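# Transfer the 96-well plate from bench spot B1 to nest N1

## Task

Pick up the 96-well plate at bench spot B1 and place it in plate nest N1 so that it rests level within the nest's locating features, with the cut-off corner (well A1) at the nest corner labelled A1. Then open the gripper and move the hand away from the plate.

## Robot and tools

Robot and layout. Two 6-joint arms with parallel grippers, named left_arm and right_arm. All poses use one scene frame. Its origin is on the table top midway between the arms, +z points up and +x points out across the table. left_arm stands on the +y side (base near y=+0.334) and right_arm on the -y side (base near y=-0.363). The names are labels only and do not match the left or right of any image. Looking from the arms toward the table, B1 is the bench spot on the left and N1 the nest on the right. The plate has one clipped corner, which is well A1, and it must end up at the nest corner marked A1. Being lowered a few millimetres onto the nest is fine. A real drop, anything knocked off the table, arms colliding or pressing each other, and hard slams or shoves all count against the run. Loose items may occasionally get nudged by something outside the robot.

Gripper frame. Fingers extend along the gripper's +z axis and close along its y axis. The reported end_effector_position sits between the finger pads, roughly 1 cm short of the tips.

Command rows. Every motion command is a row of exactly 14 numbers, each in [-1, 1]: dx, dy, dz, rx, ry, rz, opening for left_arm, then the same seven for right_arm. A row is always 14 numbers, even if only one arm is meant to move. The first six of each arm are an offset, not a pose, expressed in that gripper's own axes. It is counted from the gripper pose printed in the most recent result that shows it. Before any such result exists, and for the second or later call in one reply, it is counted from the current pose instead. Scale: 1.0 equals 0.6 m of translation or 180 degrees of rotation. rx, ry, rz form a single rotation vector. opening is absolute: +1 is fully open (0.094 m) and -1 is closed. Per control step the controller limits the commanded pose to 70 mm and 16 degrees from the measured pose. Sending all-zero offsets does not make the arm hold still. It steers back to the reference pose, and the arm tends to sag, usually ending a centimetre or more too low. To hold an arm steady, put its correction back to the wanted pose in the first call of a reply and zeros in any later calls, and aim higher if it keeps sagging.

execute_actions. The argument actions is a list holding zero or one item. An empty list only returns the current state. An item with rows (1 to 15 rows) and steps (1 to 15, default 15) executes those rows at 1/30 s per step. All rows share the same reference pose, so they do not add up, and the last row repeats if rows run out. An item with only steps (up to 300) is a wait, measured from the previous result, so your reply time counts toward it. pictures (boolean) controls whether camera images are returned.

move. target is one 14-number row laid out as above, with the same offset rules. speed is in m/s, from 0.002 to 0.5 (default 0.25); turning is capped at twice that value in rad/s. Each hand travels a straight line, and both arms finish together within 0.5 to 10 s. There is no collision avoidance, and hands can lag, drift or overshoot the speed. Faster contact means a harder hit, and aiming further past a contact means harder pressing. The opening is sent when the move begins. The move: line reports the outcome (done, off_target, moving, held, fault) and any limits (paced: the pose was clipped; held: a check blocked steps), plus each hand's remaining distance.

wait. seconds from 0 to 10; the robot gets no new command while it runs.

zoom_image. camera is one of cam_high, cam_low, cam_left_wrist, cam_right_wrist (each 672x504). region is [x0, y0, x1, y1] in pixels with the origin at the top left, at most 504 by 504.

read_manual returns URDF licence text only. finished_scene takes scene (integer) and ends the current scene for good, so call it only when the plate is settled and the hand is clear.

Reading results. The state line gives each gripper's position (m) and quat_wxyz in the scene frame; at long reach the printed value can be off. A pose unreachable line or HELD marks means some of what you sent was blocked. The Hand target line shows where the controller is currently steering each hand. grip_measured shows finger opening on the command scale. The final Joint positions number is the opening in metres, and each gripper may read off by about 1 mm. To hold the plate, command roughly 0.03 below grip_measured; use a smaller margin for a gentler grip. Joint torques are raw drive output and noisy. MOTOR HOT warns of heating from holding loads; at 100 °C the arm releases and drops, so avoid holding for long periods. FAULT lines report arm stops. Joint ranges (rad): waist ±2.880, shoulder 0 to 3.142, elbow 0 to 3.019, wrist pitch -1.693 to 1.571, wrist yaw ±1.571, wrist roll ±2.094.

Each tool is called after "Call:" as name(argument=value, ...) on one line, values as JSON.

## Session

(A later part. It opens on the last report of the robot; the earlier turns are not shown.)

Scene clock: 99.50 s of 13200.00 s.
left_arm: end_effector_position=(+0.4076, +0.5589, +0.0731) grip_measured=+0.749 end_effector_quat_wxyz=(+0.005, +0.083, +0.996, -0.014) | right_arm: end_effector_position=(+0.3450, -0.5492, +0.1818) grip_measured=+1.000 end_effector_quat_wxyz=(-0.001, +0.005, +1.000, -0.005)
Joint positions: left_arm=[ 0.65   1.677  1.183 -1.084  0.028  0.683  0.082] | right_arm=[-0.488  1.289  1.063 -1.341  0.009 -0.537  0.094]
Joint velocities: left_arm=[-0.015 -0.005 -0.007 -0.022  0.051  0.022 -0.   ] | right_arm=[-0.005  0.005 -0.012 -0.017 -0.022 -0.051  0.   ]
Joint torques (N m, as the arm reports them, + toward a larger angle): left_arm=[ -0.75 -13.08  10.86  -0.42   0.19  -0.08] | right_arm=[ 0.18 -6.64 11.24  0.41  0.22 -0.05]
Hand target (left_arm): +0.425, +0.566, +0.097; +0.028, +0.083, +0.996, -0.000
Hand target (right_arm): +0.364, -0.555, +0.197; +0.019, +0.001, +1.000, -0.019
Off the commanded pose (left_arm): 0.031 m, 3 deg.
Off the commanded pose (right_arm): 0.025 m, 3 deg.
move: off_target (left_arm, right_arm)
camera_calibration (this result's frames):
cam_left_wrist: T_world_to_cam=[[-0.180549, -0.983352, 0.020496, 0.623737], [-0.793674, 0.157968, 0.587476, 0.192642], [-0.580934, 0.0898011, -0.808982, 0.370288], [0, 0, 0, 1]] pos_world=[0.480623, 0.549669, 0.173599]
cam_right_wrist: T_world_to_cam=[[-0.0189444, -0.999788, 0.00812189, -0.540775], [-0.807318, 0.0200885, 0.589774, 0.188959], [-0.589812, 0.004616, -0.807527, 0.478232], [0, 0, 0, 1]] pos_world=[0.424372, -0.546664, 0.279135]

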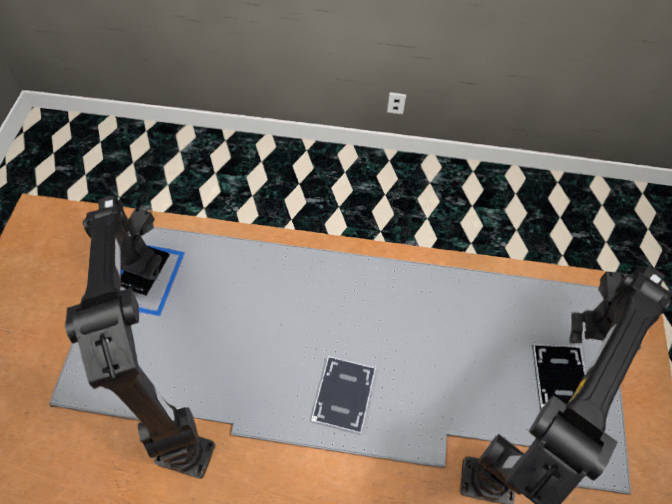

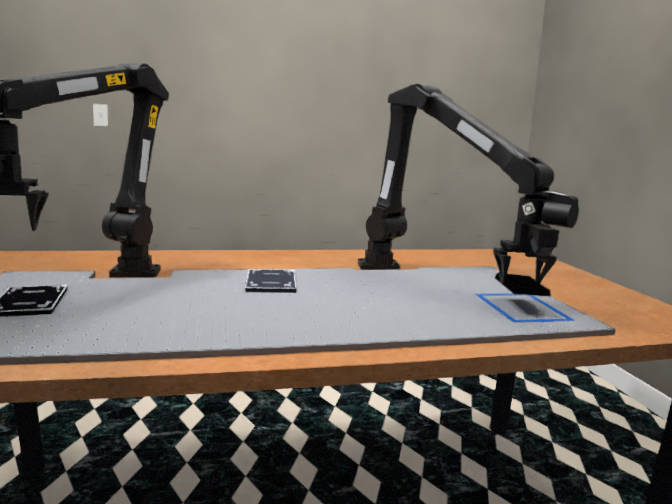

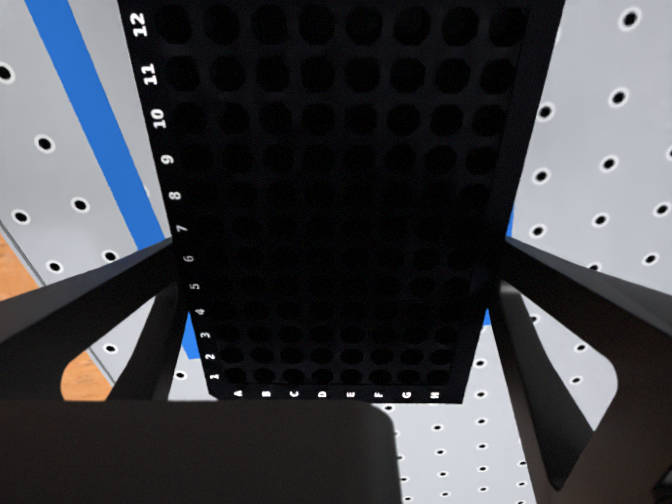

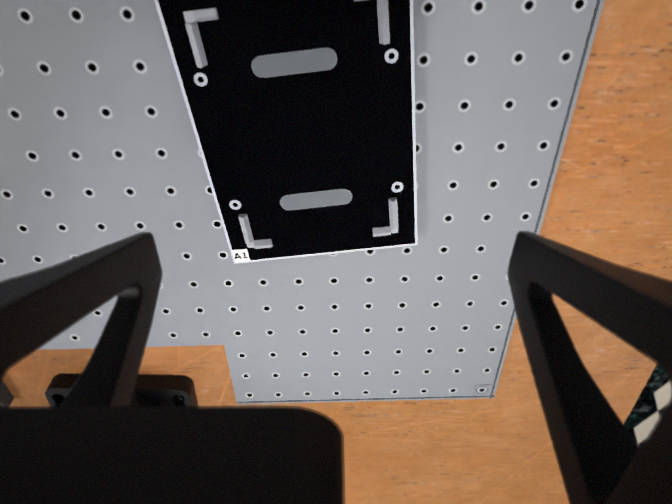

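Call:
move(target=[-0.1527,-0.9875,-0.0165,-0.009,0.003,-0.053,0.715,-0.032,-0.011,-0.025,0.009,-0.0127,-0.002,1], speed=0.25)

Scene clock: 111.20 s of 13200.00 s.
left_arm: end_effector_position=(+0.3805, -0.0277, +0.0850) grip_measured=+0.749 end_effector_quat_wxyz=(-0.006, +0.009, +1.000, +0.019) | right_arm: end_effector_position=(+0.3450, -0.5492, +0.1818) grip_measured=+1.000 end_effector_quat_wxyz=(-0.001, +0.005, +1.000, -0.005)
Joint positions: left_arm=[-0.635  1.821  1.417 -1.202 -0.02  -0.75   0.082] | right_arm=[-0.488  1.289  1.063 -1.341  0.009 -0.537  0.094]
Joint velocities: left_arm=[ 0.015 -0.005 -0.002 -0.012 -0.007 -0.051 -0.   ] | right_arm=[-0.015 -0.005  0.027  0.002 -0.022 -0.037  0.   ]
Joint torques (N m, as the arm reports them, + toward a larger angle): left_arm=[  0.   -13.48  11.28  -0.45  -0.32  -0.15] | right_arm=[ 0.07 -6.67 11.24  0.4   0.23 -0.05]
Hand target (left_arm): +0.396, -0.036, +0.097; +0.006, -0.000, +1.000, +0.011
Hand target (right_arm): +0.364, -0.555, +0.197; +0.019, +0.001, +1.000, -0.019
Off the commanded pose (left_arm): 0.027 m, 3 deg.
Off the commanded pose (right_arm): 0.025 m, 3 deg.
After step 90, 5.73 s passed at rest.
move: off_target (left_arm, right_arm)
camera_calibration (this result's frames):
cam_left_wrist: T_world_to_cam=[[-0.0338114, -0.998472, -0.0437059, -0.0090081], [-0.794211, 0.000296357, 0.607642, 0.251004], [-0.606701, 0.0552569, -0.793008, 0.424319], [0, 0, 0, 1]] pos_world=[0.45648, -0.0325153, 0.183574]
cam_right_wrist: T_world_to_cam=[[-0.0189444, -0.999788, 0.00812189, -0.540775], [-0.807318, 0.0200885, 0.589774, 0.188959], [-0.589812, 0.004616, -0.807527, 0.478232], [0, 0, 0, 1]] pos_world=[0.424372, -0.546664, 0.279135]

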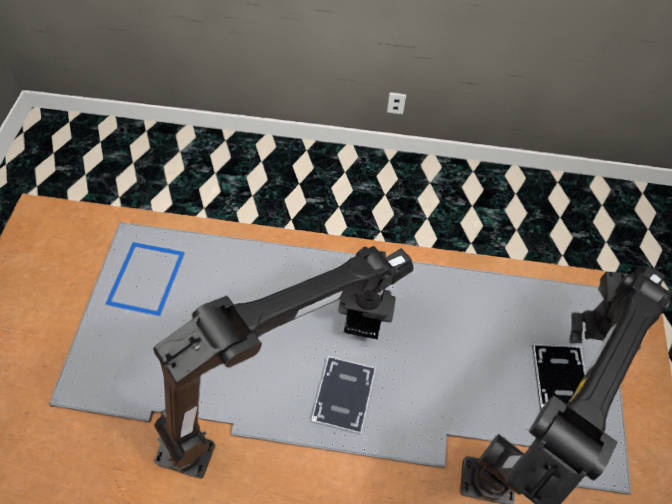

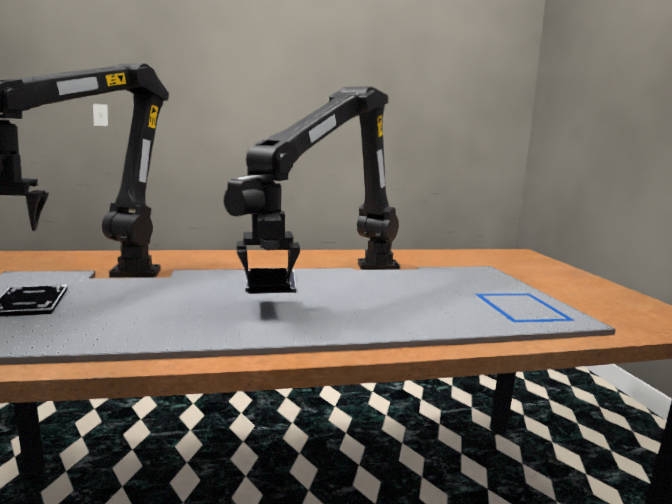

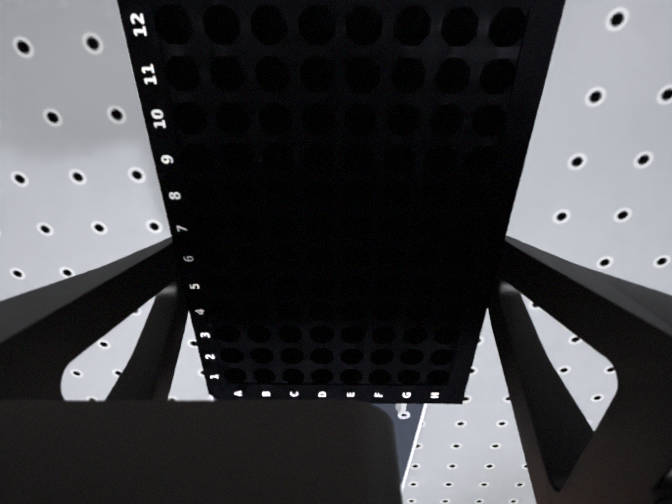

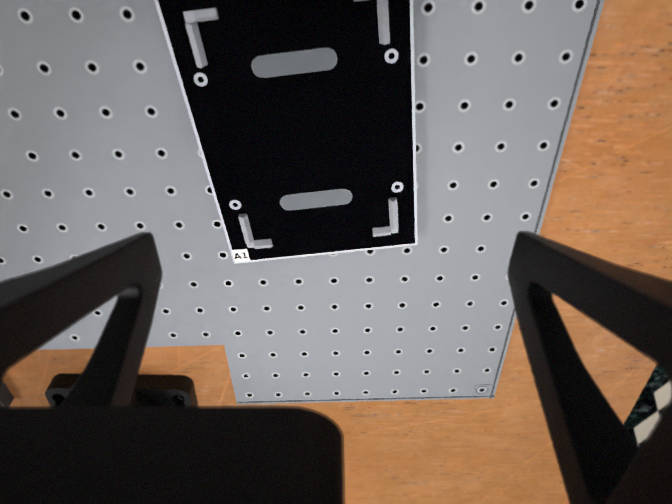

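Call:
move(target=[-0.017,0,0.095,0.012,-0.004,0,0.715,-0.032,-0.011,-0.025,0.009,-0.0127,-0.002,1], speed=0.06)

Scene clock: 116.20 s of 13200.00 s.
left_arm: end_effector_position=(+0.3883, -0.0287, +0.0355) grip_measured=+0.749 end_effector_quat_wxyz=(+0.003, +0.007, +1.000, +0.000) | right_arm: end_effector_position=(+0.3450, -0.5492, +0.1818) grip_measured=+1.000 end_effector_quat_wxyz=(-0.001, +0.005, +1.000, -0.005)
Joint positions: left_arm=[-0.621  1.87   1.347 -1.044 -0.005 -0.739  0.082] | right_arm=[-0.488  1.289  1.063 -1.341  0.009 -0.537  0.094]
Joint velocities: left_arm=[-0.005 -0.005  0.017  0.007  0.037 -0.007 -0.001] | right_arm=[-0.005 -0.005 -0.012  0.017  0.022  0.022  0.   ]
Joint torques (N m, as the arm reports them, + toward a larger angle): left_arm=[  0.1  -13.46   6.74   0.32   0.04   0.03] | right_arm=[ 0.22 -6.65 11.25  0.39  0.23 -0.06]
Hand target (left_arm): +0.390, -0.026, +0.028; -0.000, +0.009, +1.000, +0.000
Hand target (right_arm): +0.364, -0.555, +0.197; +0.019, +0.001, +1.000, -0.019
Off the commanded pose (left_arm): 0.008 m, 0 deg.
Off the commanded pose (right_arm): 0.025 m, 3 deg.
After step 90, 0.70 s passed at rest.
move: off_target (right_arm)
camera_calibration (this result's frames):
cam_left_wrist: T_world_to_cam=[[-0.0300879, -0.999527, -0.00638545, -0.0146808], [-0.804726, 0.0204337, 0.593295, 0.292338], [-0.592884, 0.0229896, -0.80496, 0.38399], [0, 0, 0, 1]] pos_world=[0.462472, -0.0294752, 0.13556]
cam_right_wrist: T_world_to_cam=[[-0.0189444, -0.999788, 0.00812189, -0.540775], [-0.807318, 0.0200885, 0.589774, 0.188959], [-0.589812, 0.004616, -0.807527, 0.478232], [0, 0, 0, 1]] pos_world=[0.424372, -0.546664, 0.279135]

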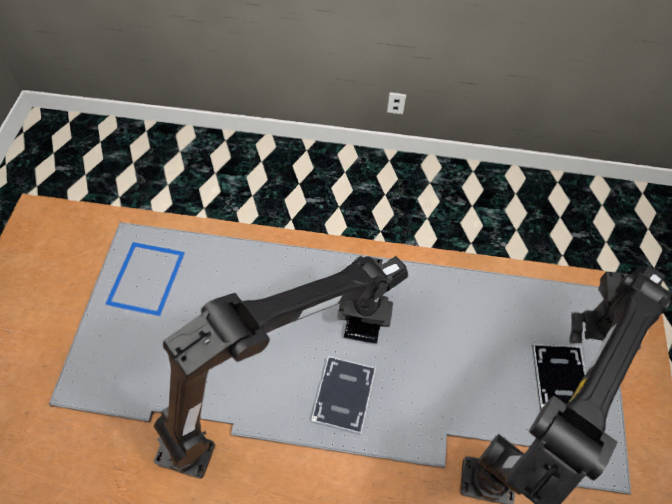

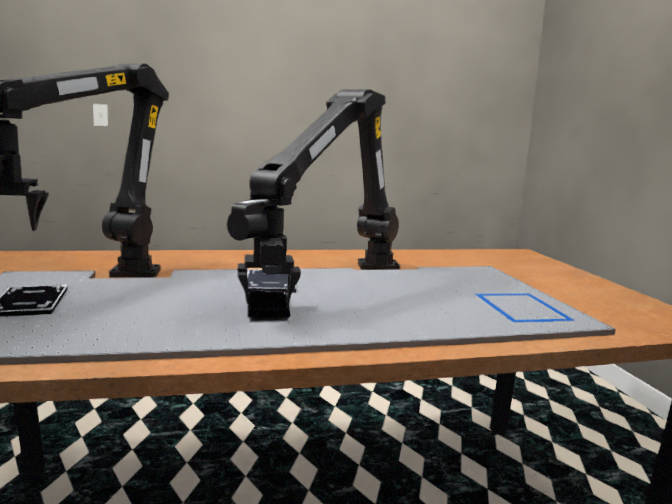

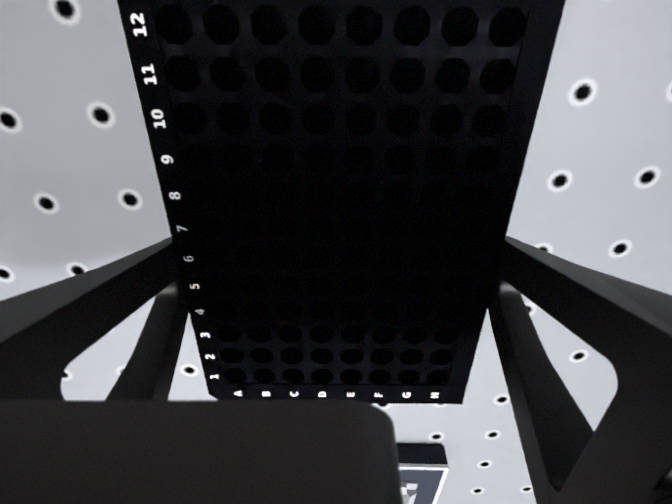

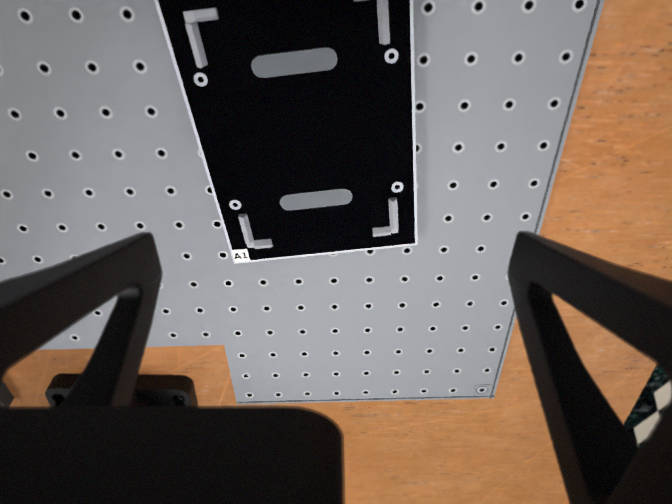

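Call:
move(target=[0,0,0.031,0,0.002,0,0.715,-0.032,-0.011,-0.025,0.009,-0.0127,-0.002,1], speed=0.02)

Call:
zoom_image(camera="cam_low", region=[210, 250, 330, 330])

Scene clock: 119.80 s of 13200.00 s.
left_arm: end_effector_position=(+0.3890, -0.0294, +0.0265) grip_measured=+0.749 end_effector_quat_wxyz=(+0.004, +0.007, +1.000, -0.001) | right_arm: end_effector_position=(+0.3450, -0.5492, +0.1818) grip_measured=+1.000 end_effector_quat_wxyz=(-0.001, +0.005, +1.000, -0.005)
Joint positions: left_arm=[-0.621  1.883  1.339 -1.02  -0.005 -0.739  0.082] | right_arm=[-0.488  1.289  1.063 -1.341  0.009 -0.537  0.094]
Joint velocities: left_arm=[-0.005  0.005 -0.007  0.002 -0.066 -0.022 -0.001] | right_arm=[-0.005 -0.005 -0.002  0.017 -0.066 -0.066  0.   ]
Joint torques (N m, as the arm reports them, + toward a larger angle): left_arm=[ -0.35 -13.41   6.66   0.41   0.04  -0.04] | right_arm=[ 0.24 -6.65 11.23  0.39  0.22 -0.06]
Hand target (left_arm): +0.388, -0.029, +0.017; -0.000, +0.007, +1.000, +0.000
Hand target (right_arm): +0.364, -0.555, +0.197; +0.019, +0.001, +1.000, -0.019
Off the commanded pose (left_arm): 0.010 m, 1 deg.
Off the commanded pose (right_arm): 0.025 m, 3 deg.
move: off_target (right_arm)
camera_calibration (this result's frames):
cam_left_wrist: T_world_to_cam=[[-0.0304573, -0.999527, -0.00436743, -0.0153344], [-0.806036, 0.0219769, 0.591459, 0.298917], [-0.591083, 0.0215345, -0.806323, 0.376484], [0, 0, 0, 1]] pos_world=[0.463004, -0.0300038, 0.126704]
cam_right_wrist: T_world_to_cam=[[-0.0189444, -0.999788, 0.00812189, -0.540775], [-0.807318, 0.0200885, 0.589774, 0.188959], [-0.589812, 0.004616, -0.807527, 0.478232], [0, 0, 0, 1]] pos_world=[0.424372, -0.546664, 0.279135]

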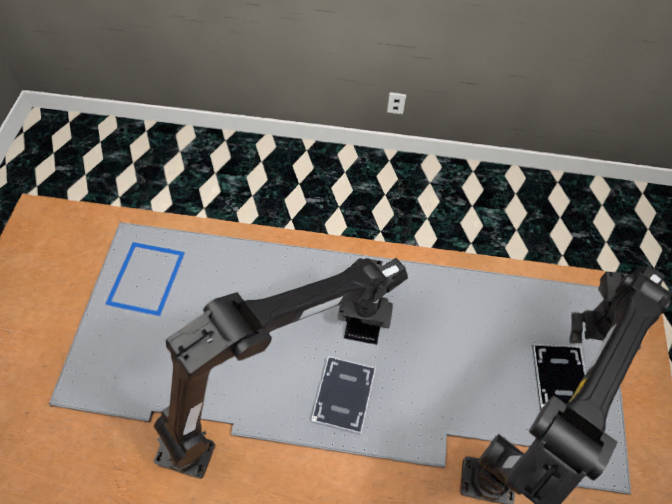

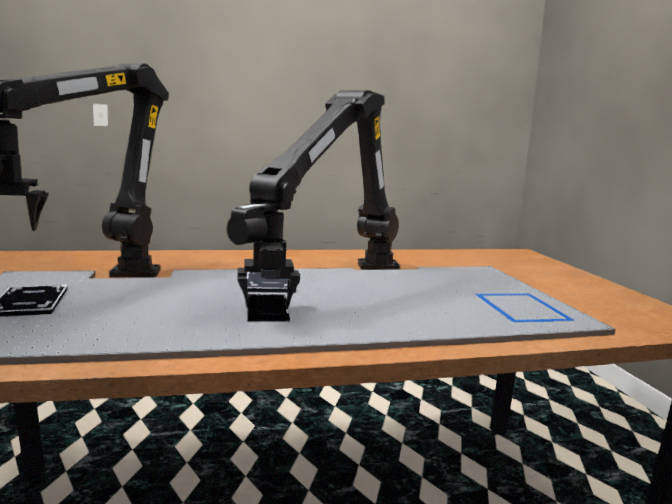

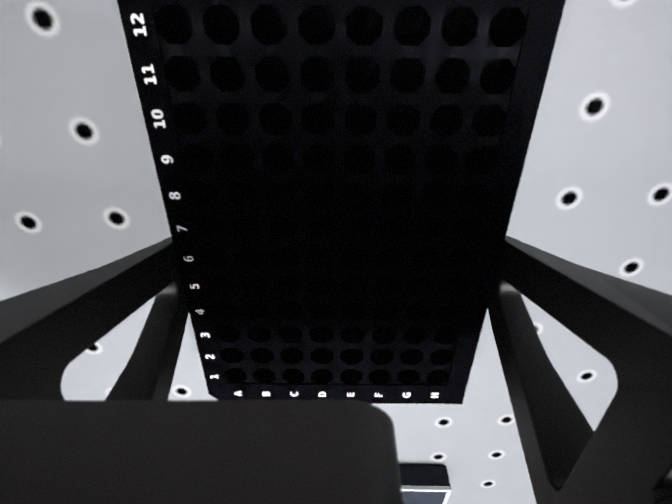

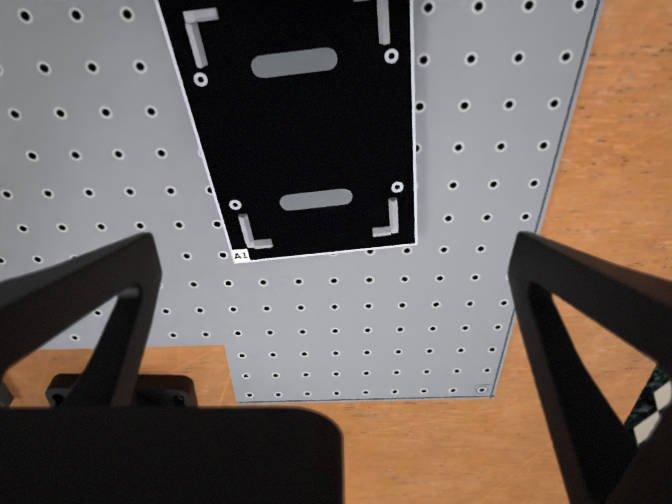

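Region (210, 250, 330, 330) of cam_low's 672x504 image, scaled by 4.200, with more detail than that image has.

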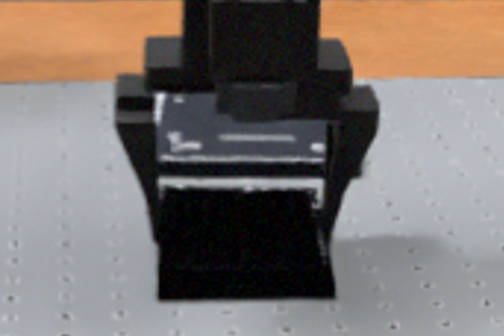

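One more small step down to confirm contact.

Call:
move(target=[0,0,0.02,0,0.002,0,0.715,-0.032,-0.011,-0.025,0.009,-0.0127,-0.002,1], speed=0.015)

Scene clock: 124.23 s of 13200.00 s.
left_arm: end_effector_position=(+0.3903, -0.0306, +0.0257) grip_measured=+0.749 end_effector_quat_wxyz=(+0.006, +0.007, +1.000, -0.003) | right_arm: end_effector_position=(+0.3450, -0.5492, +0.1818) grip_measured=+1.000 end_effector_quat_wxyz=(-0.001, +0.005, +1.000, -0.005)
Joint positions: left_arm=[-0.621  1.884  1.339 -1.012 -0.005 -0.739  0.082] | right_arm=[-0.488  1.289  1.063 -1.341  0.009 -0.537  0.094]
Joint velocities: left_arm=[ 0.005  0.005 -0.012 -0.007 -0.037  0.037 -0.   ] | right_arm=[-0.015 -0.005  0.007  0.012 -0.051  0.007  0.   ]
Joint torques (N m, as the arm reports them, + toward a larger angle): left_arm=[ -0.28 -13.31   6.55   0.43   0.04  -0.04] | right_arm=[ 0.19 -6.7  11.25  0.4   0.23 -0.05]
Hand target (left_arm): +0.389, -0.029, +0.015; +0.001, +0.007, +1.000, -0.001
Hand target (right_arm): +0.364, -0.555, +0.197; +0.019, +0.001, +1.000, -0.019
Off the commanded pose (left_arm): 0.011 m, 1 deg.
Off the commanded pose (right_arm): 0.025 m, 3 deg.
move: off_target (left_arm, right_arm)
camera_calibration (this result's frames):
cam_left_wrist: T_world_to_cam=[[-0.0304468, -0.999536, -0.0000742575, -0.0166512], [-0.808822, 0.0245938, 0.587538, 0.301726], [-0.587264, 0.0179487, -0.809196, 0.375151], [0, 0, 0, 1]] pos_world=[0.463849, -0.0307975, 0.126294]
cam_right_wrist: T_world_to_cam=[[-0.0189444, -0.999788, 0.00812189, -0.540775], [-0.807318, 0.0200885, 0.589774, 0.188959], [-0.589812, 0.004616, -0.807527, 0.478232], [0, 0, 0, 1]] pos_world=[0.424372, -0.546664, 0.279135]

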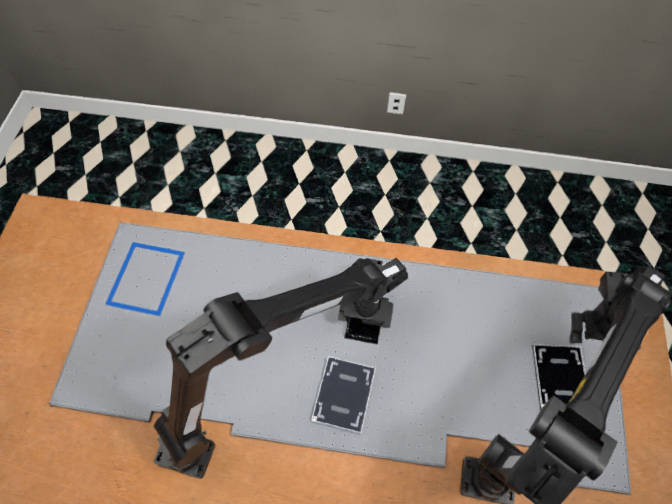

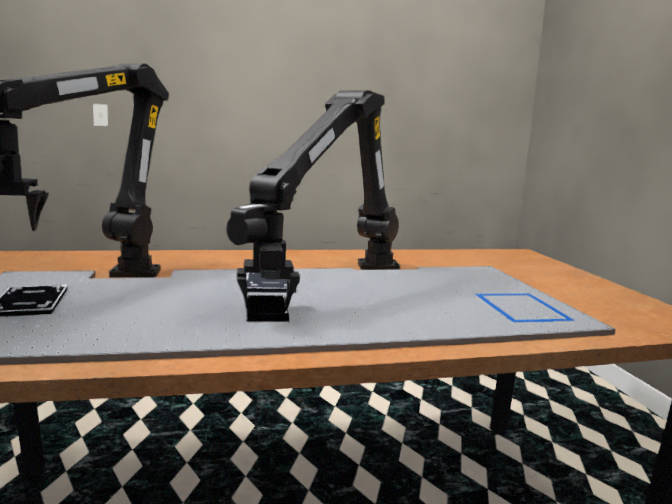

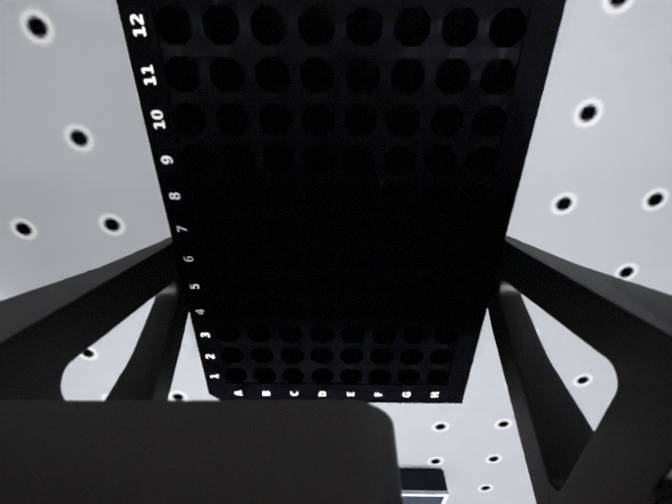

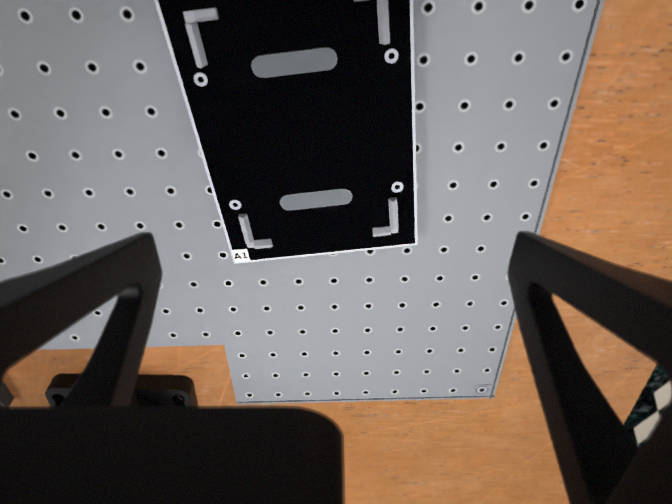

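Call:
execute_actions(actions=[{"rows":[[0,0,0,0,0,0,1,-0.032,-0.011,-0.025,0.009,-0.0127,-0.002,1]],"steps":12}], pictures=false)

Call:
move(target=[-0.02,-0.015,-0.15,0,0,0,1,-0.032,-0.011,-0.025,0.009,-0.0127,-0.002,1], speed=0.12)

Scene clock: 135.27 s of 13200.00 s.
left_arm: end_effector_position=(+0.3903, -0.0306, +0.0257) grip_measured=+1.000 end_effector_quat_wxyz=(+0.006, +0.007, +1.000, -0.003) | right_arm: end_effector_position=(+0.3450, -0.5492, +0.1818) grip_measured=+1.000 end_effector_quat_wxyz=(-0.001, +0.005, +1.000, -0.005)
Joint positions: left_arm=[-0.621  1.884  1.339 -1.012 -0.005 -0.739  0.094] | right_arm=[-0.488  1.289  1.063 -1.341  0.009 -0.537  0.094]
Joint velocities: left_arm=[-0.015 -0.015  0.007 -0.002 -0.051  0.037  0.   ] | right_arm=[-0.005 -0.005 -0.017  0.002 -0.081  0.037  0.   ]
Joint torques (N m, as the arm reports them, + toward a larger angle): left_arm=[ -0.46 -14.51   7.04   0.    -0.13  -0.04] | right_arm=[ 0.14 -6.61 11.23  0.39  0.23 -0.06]
Hand target (left_arm): +0.390, -0.031, +0.026; +0.006, +0.007, +1.000, -0.003
Hand target (right_arm): +0.364, -0.555, +0.197; +0.019, +0.001, +1.000, -0.019
Off the commanded pose (left_arm): 0.000 m, 0 deg.
Off the commanded pose (right_arm): 0.025 m, 3 deg.
Steps of this call (steps 1 to 90: nothing new was sent; then 7.63 s passed at rest; steps 91 to 102: all 12 steps of this action). Readings (end_effector_position):
91: left_arm (+0.3903, -0.0306, +0.0257) | right_arm (+0.3450, -0.5492, +0.1818)
92: left_arm (+0.3903, -0.0306, +0.0257) | right_arm (+0.3450, -0.5492, +0.1818)
94: left_arm (+0.3903, -0.0306, +0.0257) | right_arm (+0.3450, -0.5492, +0.1818)
98: left_arm (+0.3903, -0.0306, +0.0257) | right_arm (+0.3450, -0.5492, +0.1818)
102: the state above

Scene clock: 136.63 s of 13200.00 s.
left_arm: end_effector_position=(+0.3881, -0.0285, +0.0947) grip_measured=+1.000 end_effector_quat_wxyz=(-0.010, +0.007, +1.000, +0.012) | right_arm: end_effector_position=(+0.3450, -0.5492, +0.1818) grip_measured=+1.000 end_effector_quat_wxyz=(-0.001, +0.005, +1.000, -0.005)
Joint positions: left_arm=[-0.621  1.824  1.449 -1.228 -0.005 -0.739  0.094] | right_arm=[-0.488  1.289  1.063 -1.341  0.009 -0.537  0.094]
Joint velocities: left_arm=[ 0.005  0.005 -0.007  0.002  0.007 -0.037  0.   ] | right_arm=[-0.005 -0.015 -0.002  0.012 -0.022 -0.066  0.   ]
Joint torques (N m, as the arm reports them, + toward a larger angle): left_arm=[ -0.2  -15.01  10.96  -0.5   -0.13  -0.02] | right_arm=[ 0.09 -6.56 11.22  0.39  0.23 -0.05]
Hand target (left_arm): +0.400, -0.038, +0.116; +0.007, +0.007, +1.000, -0.003
Hand target (right_arm): +0.364, -0.555, +0.197; +0.019, +0.001, +1.000, -0.019
Off the commanded pose (left_arm): 0.027 m, 3 deg.
Off the commanded pose (right_arm): 0.025 m, 3 deg.
move: off_target (left_arm, right_arm)
camera_calibration (this result's frames):
cam_left_wrist: T_world_to_cam=[[-0.0309381, -0.999075, -0.029864, -0.011625], [-0.789101, 0.00607541, 0.614233, 0.248698], [-0.613484, 0.0425689, -0.788559, 0.438512], [0, 0, 0, 1]] pos_world=[0.464908, -0.0317921, 0.192686]
cam_right_wrist: T_world_to_cam=[[-0.0189444, -0.999788, 0.00812189, -0.540775], [-0.807318, 0.0200885, 0.589774, 0.188959], [-0.589812, 0.004616, -0.807527, 0.478232], [0, 0, 0, 1]] pos_world=[0.424372, -0.546664, 0.279135]

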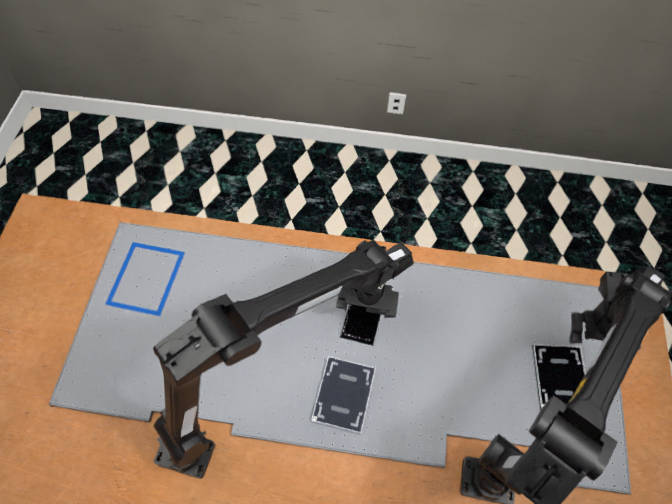

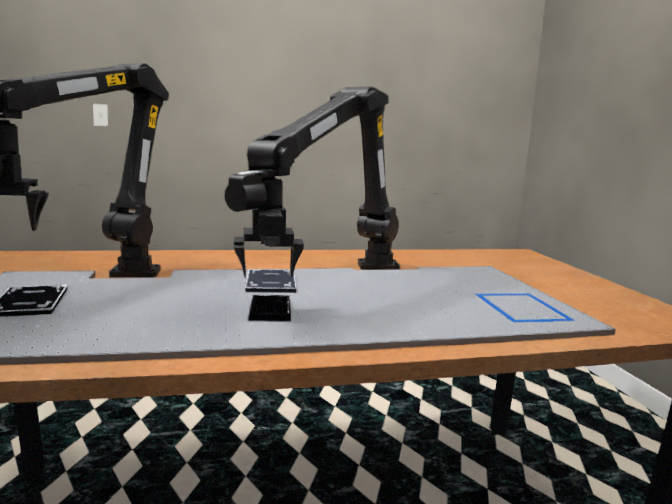

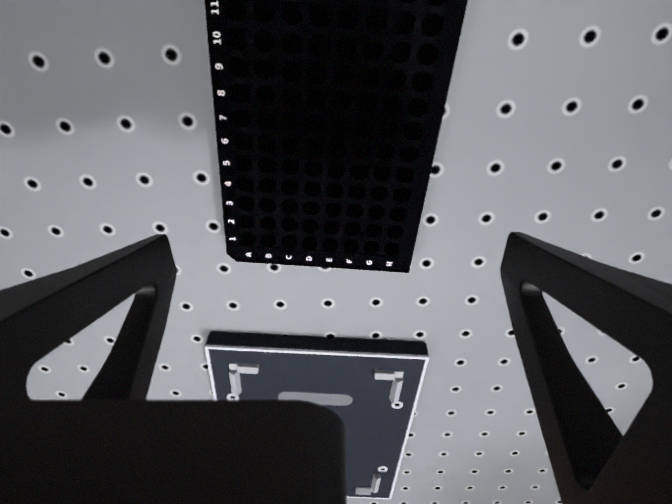

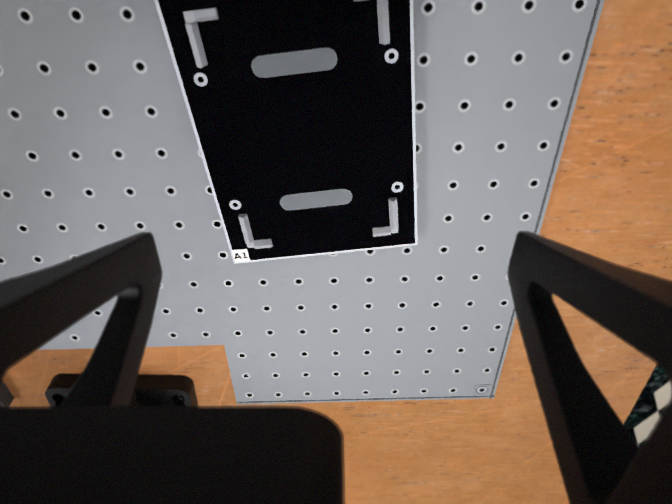

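Call:
move(target=[0.15,0.63,-0.17,0,0,0,1,-0.10,0.8825,0.078,-0.01,-0.01,0.019,1], speed=0.3)

Scene clock: 143.60 s of 13200.00 s.
left_arm: end_effector_position=(+0.3108, +0.3503, +0.2000) grip_measured=+1.000 end_effector_quat_wxyz=(-0.013, -0.001, +1.000, +0.006) | right_arm: end_effector_position=(+0.3927, -0.0344, +0.1093) grip_measured=+1.000 end_effector_quat_wxyz=(-0.006, +0.030, +1.000, -0.006)
Joint positions: left_arm=[ 0.179  1.176  1.017 -1.438 -0.014  0.045  0.094] | right_arm=[ 0.814  1.679  1.291 -1.2    0.     0.815  0.094]
Joint velocities: left_arm=[-0.015 -0.005  0.002 -0.042 -0.051  0.051  0.   ] | right_arm=[ 0.005 -0.024 -0.012  0.012  0.007  0.095  0.   ]
Joint torques (N m, as the arm reports them, + toward a larger angle): left_arm=[-0.75 -6.62  7.91 -0.4  -0.1   0.04] | right_arm=[ -0.86 -11.55  11.11  -0.15   0.34  -0.03]
Hand target (left_arm): +0.307, +0.349, +0.202; -0.015, +0.007, +1.000, +0.006
Hand target (right_arm): +0.407, -0.020, +0.123; +0.011, +0.034, +0.999, +0.008
Off the commanded pose (left_arm): 0.009 m, 1 deg.
Off the commanded pose (right_arm): 0.030 m, 3 deg.
After step 90, 1.53 s passed at rest.
move: off_target (right_arm)
camera_calibration (this result's frames):
cam_left_wrist: T_world_to_cam=[[-0.0146054, -0.999738, -0.0176083, 0.36033], [-0.785066, 0.00055954, 0.619412, 0.120272], [-0.61924, 0.0228705, -0.784869, 0.465959], [0, 0, 0, 1]] pos_world=[0.388224, 0.349512, 0.297563]
cam_right_wrist: T_world_to_cam=[[-0.0691779, -0.997548, 0.0105813, -0.00508105], [-0.799254, 0.0617678, 0.597811, 0.257205], [-0.596999, 0.0328982, -0.801567, 0.448535], [0, 0, 0, 1]] pos_world=[0.472996, -0.0357116, 0.205824]

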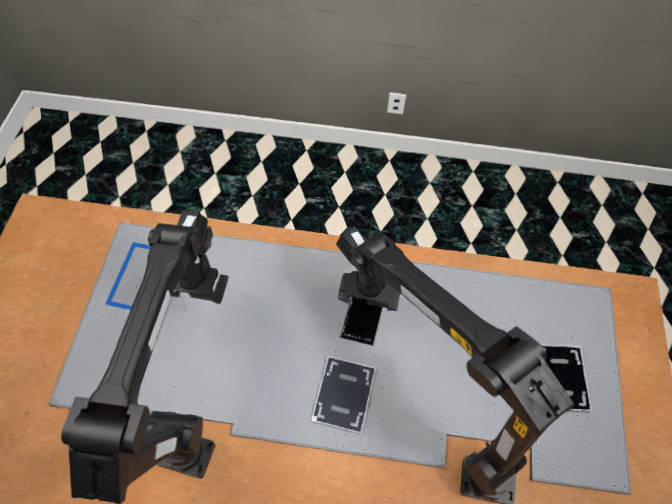

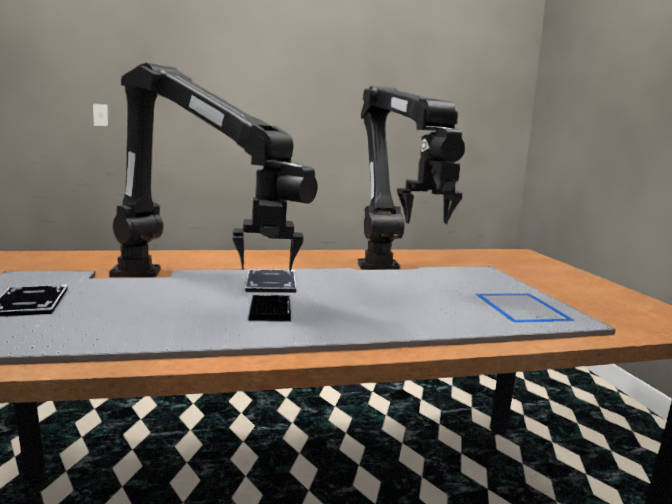

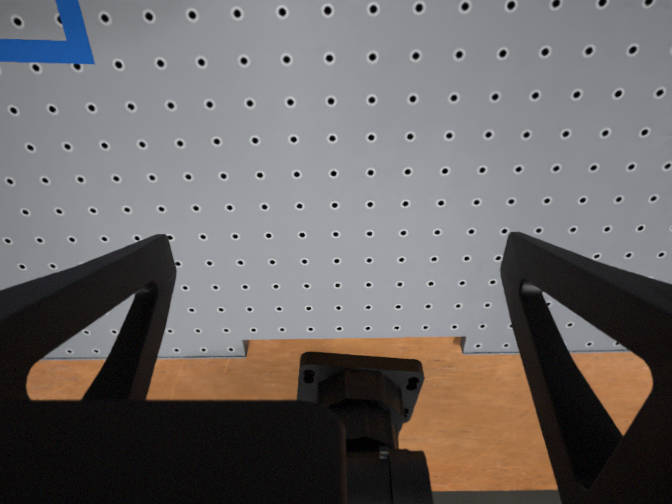

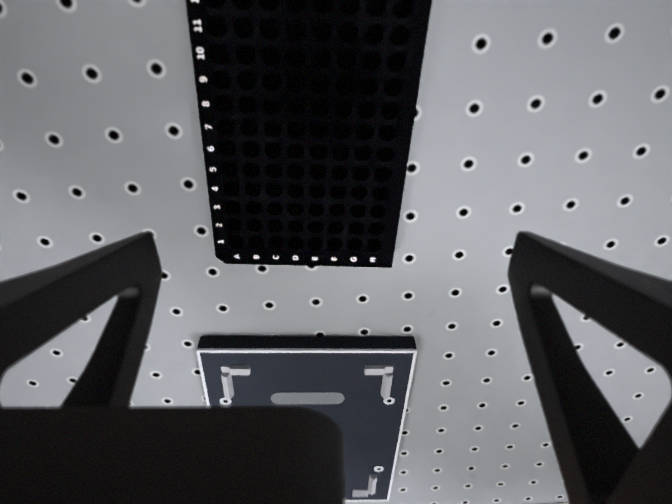

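Call:
move(target=[0,0,0,0,0,0,1,0,0.021,0.10,-0.004,-0.004,0.019,1], speed=0.08)

Scene clock: 155.43 s of 13200.00 s.
left_arm: end_effector_position=(+0.3108, +0.3503, +0.2000) grip_measured=+1.000 end_effector_quat_wxyz=(-0.013, +0.001, +1.000, +0.006) | right_arm: end_effector_position=(+0.3978, -0.0293, +0.0580) grip_measured=+1.000 end_effector_quat_wxyz=(+0.003, +0.063, +0.998, +0.003)
Joint positions: left_arm=[ 0.179  1.176  1.017 -1.438 -0.014  0.048  0.094] | right_arm=[ 0.815  1.74   1.225 -1.047  0.     0.882  0.094]
Joint velocities: left_arm=[ 0.005  0.015 -0.002 -0.017  0.007 -0.022  0.   ] | right_arm=[-0.005 -0.005 -0.012 -0.007 -0.037 -0.037  0.   ]
Joint torques (N m, as the arm reports them, + toward a larger angle): left_arm=[-0.43 -5.96  8.03 -0.05 -0.07 -0.07] | right_arm=[  0.31 -11.16   7.04   0.54   0.25  -0.04]
Hand target (left_arm): +0.311, +0.350, +0.200; -0.013, -0.001, +1.000, +0.006
Hand target (right_arm): +0.392, -0.024, +0.049; +0.001, +0.060, +0.998, -0.000
Off the commanded pose (left_arm): 0.000 m, 0 deg.
Off the commanded pose (right_arm): 0.012 m, 1 deg.
After step 90, 7.73 s passed at rest.
move: off_target (right_arm)
camera_calibration (this result's frames):
cam_left_wrist: T_world_to_cam=[[-0.0176557, -0.999691, -0.0175257, 0.361245], [-0.785037, 0.00300513, 0.619442, 0.1194], [-0.619197, 0.024695, -0.784847, 0.465302], [0, 0, 0, 1]] pos_world=[0.388225, 0.349284, 0.297561]
cam_right_wrist: T_world_to_cam=[[-0.135218, -0.990781, -0.00827458, 0.0284344], [-0.804668, 0.104937, 0.584378, 0.295805], [-0.578123, 0.0856765, -0.811439, 0.404971], [0, 0, 0, 1]] pos_world=[0.475992, -0.0375651, 0.155982]

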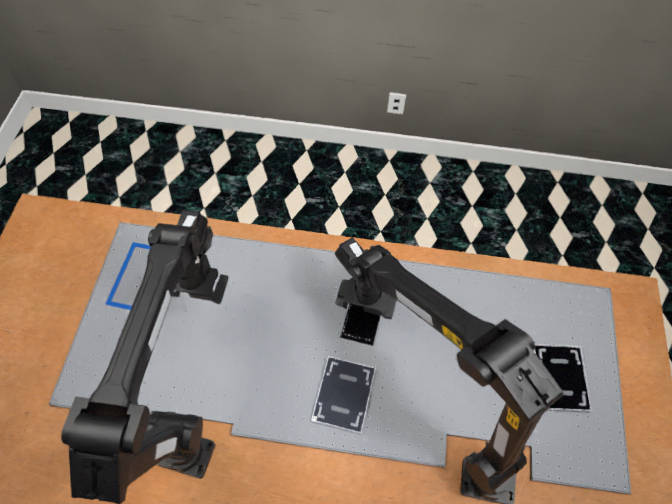

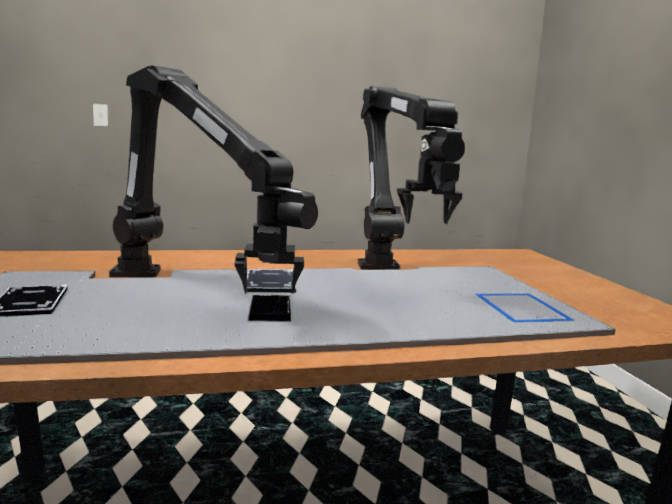

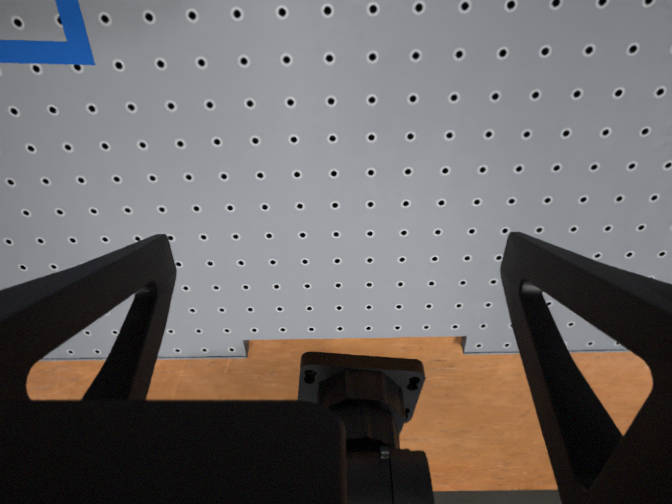

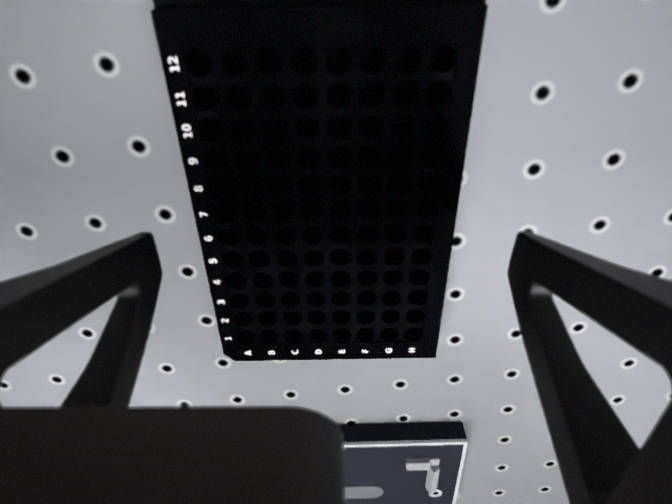

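Call:
move(target=[0,0,0,0,0,0,1,0.017,0.015,0.033,0.002,0.002,-0.0076,1], speed=0.04)

Scene clock: 164.13 s of 13200.00 s.
left_arm: end_effector_position=(+0.3108, +0.3503, +0.2000) grip_measured=+1.000 end_effector_quat_wxyz=(-0.013, +0.001, +1.000, +0.006) | right_arm: end_effector_position=(+0.3945, -0.0235, +0.0496) grip_measured=+1.000 end_effector_quat_wxyz=(+0.004, +0.057, +0.998, +0.005)
Joint positions: left_arm=[ 0.179  1.176  1.017 -1.438 -0.014  0.048  0.094] | right_arm=[ 0.828  1.753  1.217 -1.022  0.     0.884  0.094]
Joint velocities: left_arm=[-0.005 -0.015 -0.002  0.002  0.007 -0.007  0.   ] | right_arm=[-0.015 -0.005 -0.002  0.007  0.007 -0.066  0.   ]
Joint torques (N m, as the arm reports them, + toward a larger angle): left_arm=[-0.47 -5.94  8.04 -0.04 -0.07 -0.05] | right_arm=[  0.15 -11.09   6.74   0.57   0.18  -0.11]
Hand target (left_arm): +0.311, +0.350, +0.200; -0.013, +0.001, +1.000, +0.006
Hand target (right_arm): +0.389, -0.019, +0.038; -0.000, +0.051, +0.999, -0.000
Off the commanded pose (left_arm): 0.000 m, 0 deg.
Off the commanded pose (right_arm): 0.013 m, 1 deg.
After step 90, 4.70 s passed at rest.
move: off_target (right_arm)
camera_calibration (this result's frames):
cam_left_wrist: T_world_to_cam=[[-0.0176557, -0.999691, -0.0175257, 0.361245], [-0.785037, 0.00300513, 0.619442, 0.1194], [-0.619197, 0.024695, -0.784847, 0.465302], [0, 0, 0, 1]] pos_world=[0.388225, 0.349284, 0.297561]
cam_right_wrist: T_world_to_cam=[[-0.12384, -0.992235, -0.0115537, 0.0293388], [-0.807568, 0.0940126, 0.582233, 0.298466], [-0.576625, 0.0814343, -0.81294, 0.395062], [0, 0, 0, 1]] pos_world=[0.472468, -0.0311202, 0.147724]

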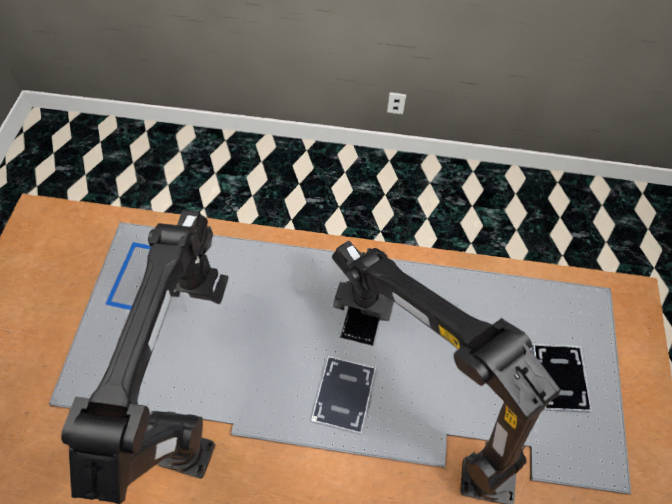

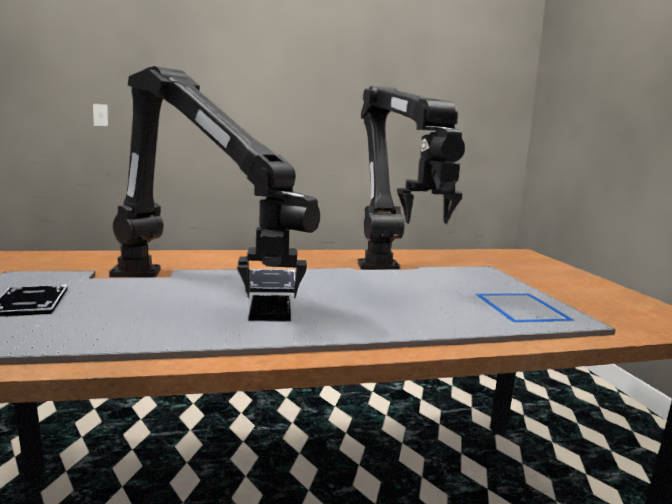

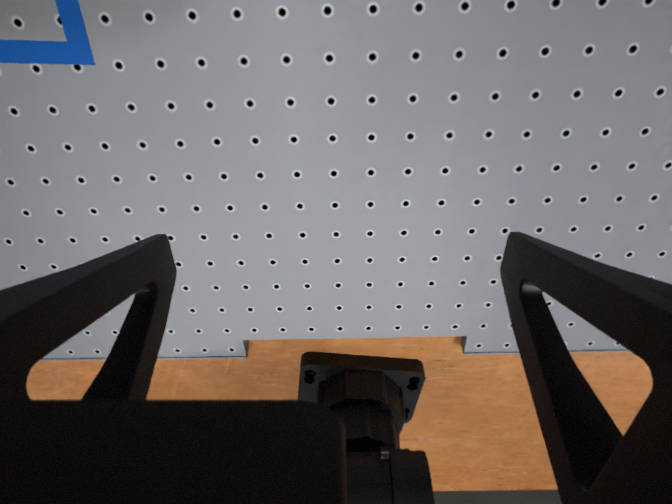

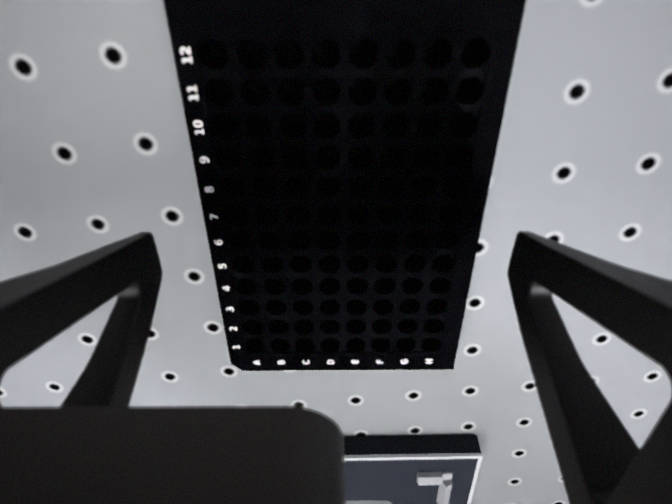

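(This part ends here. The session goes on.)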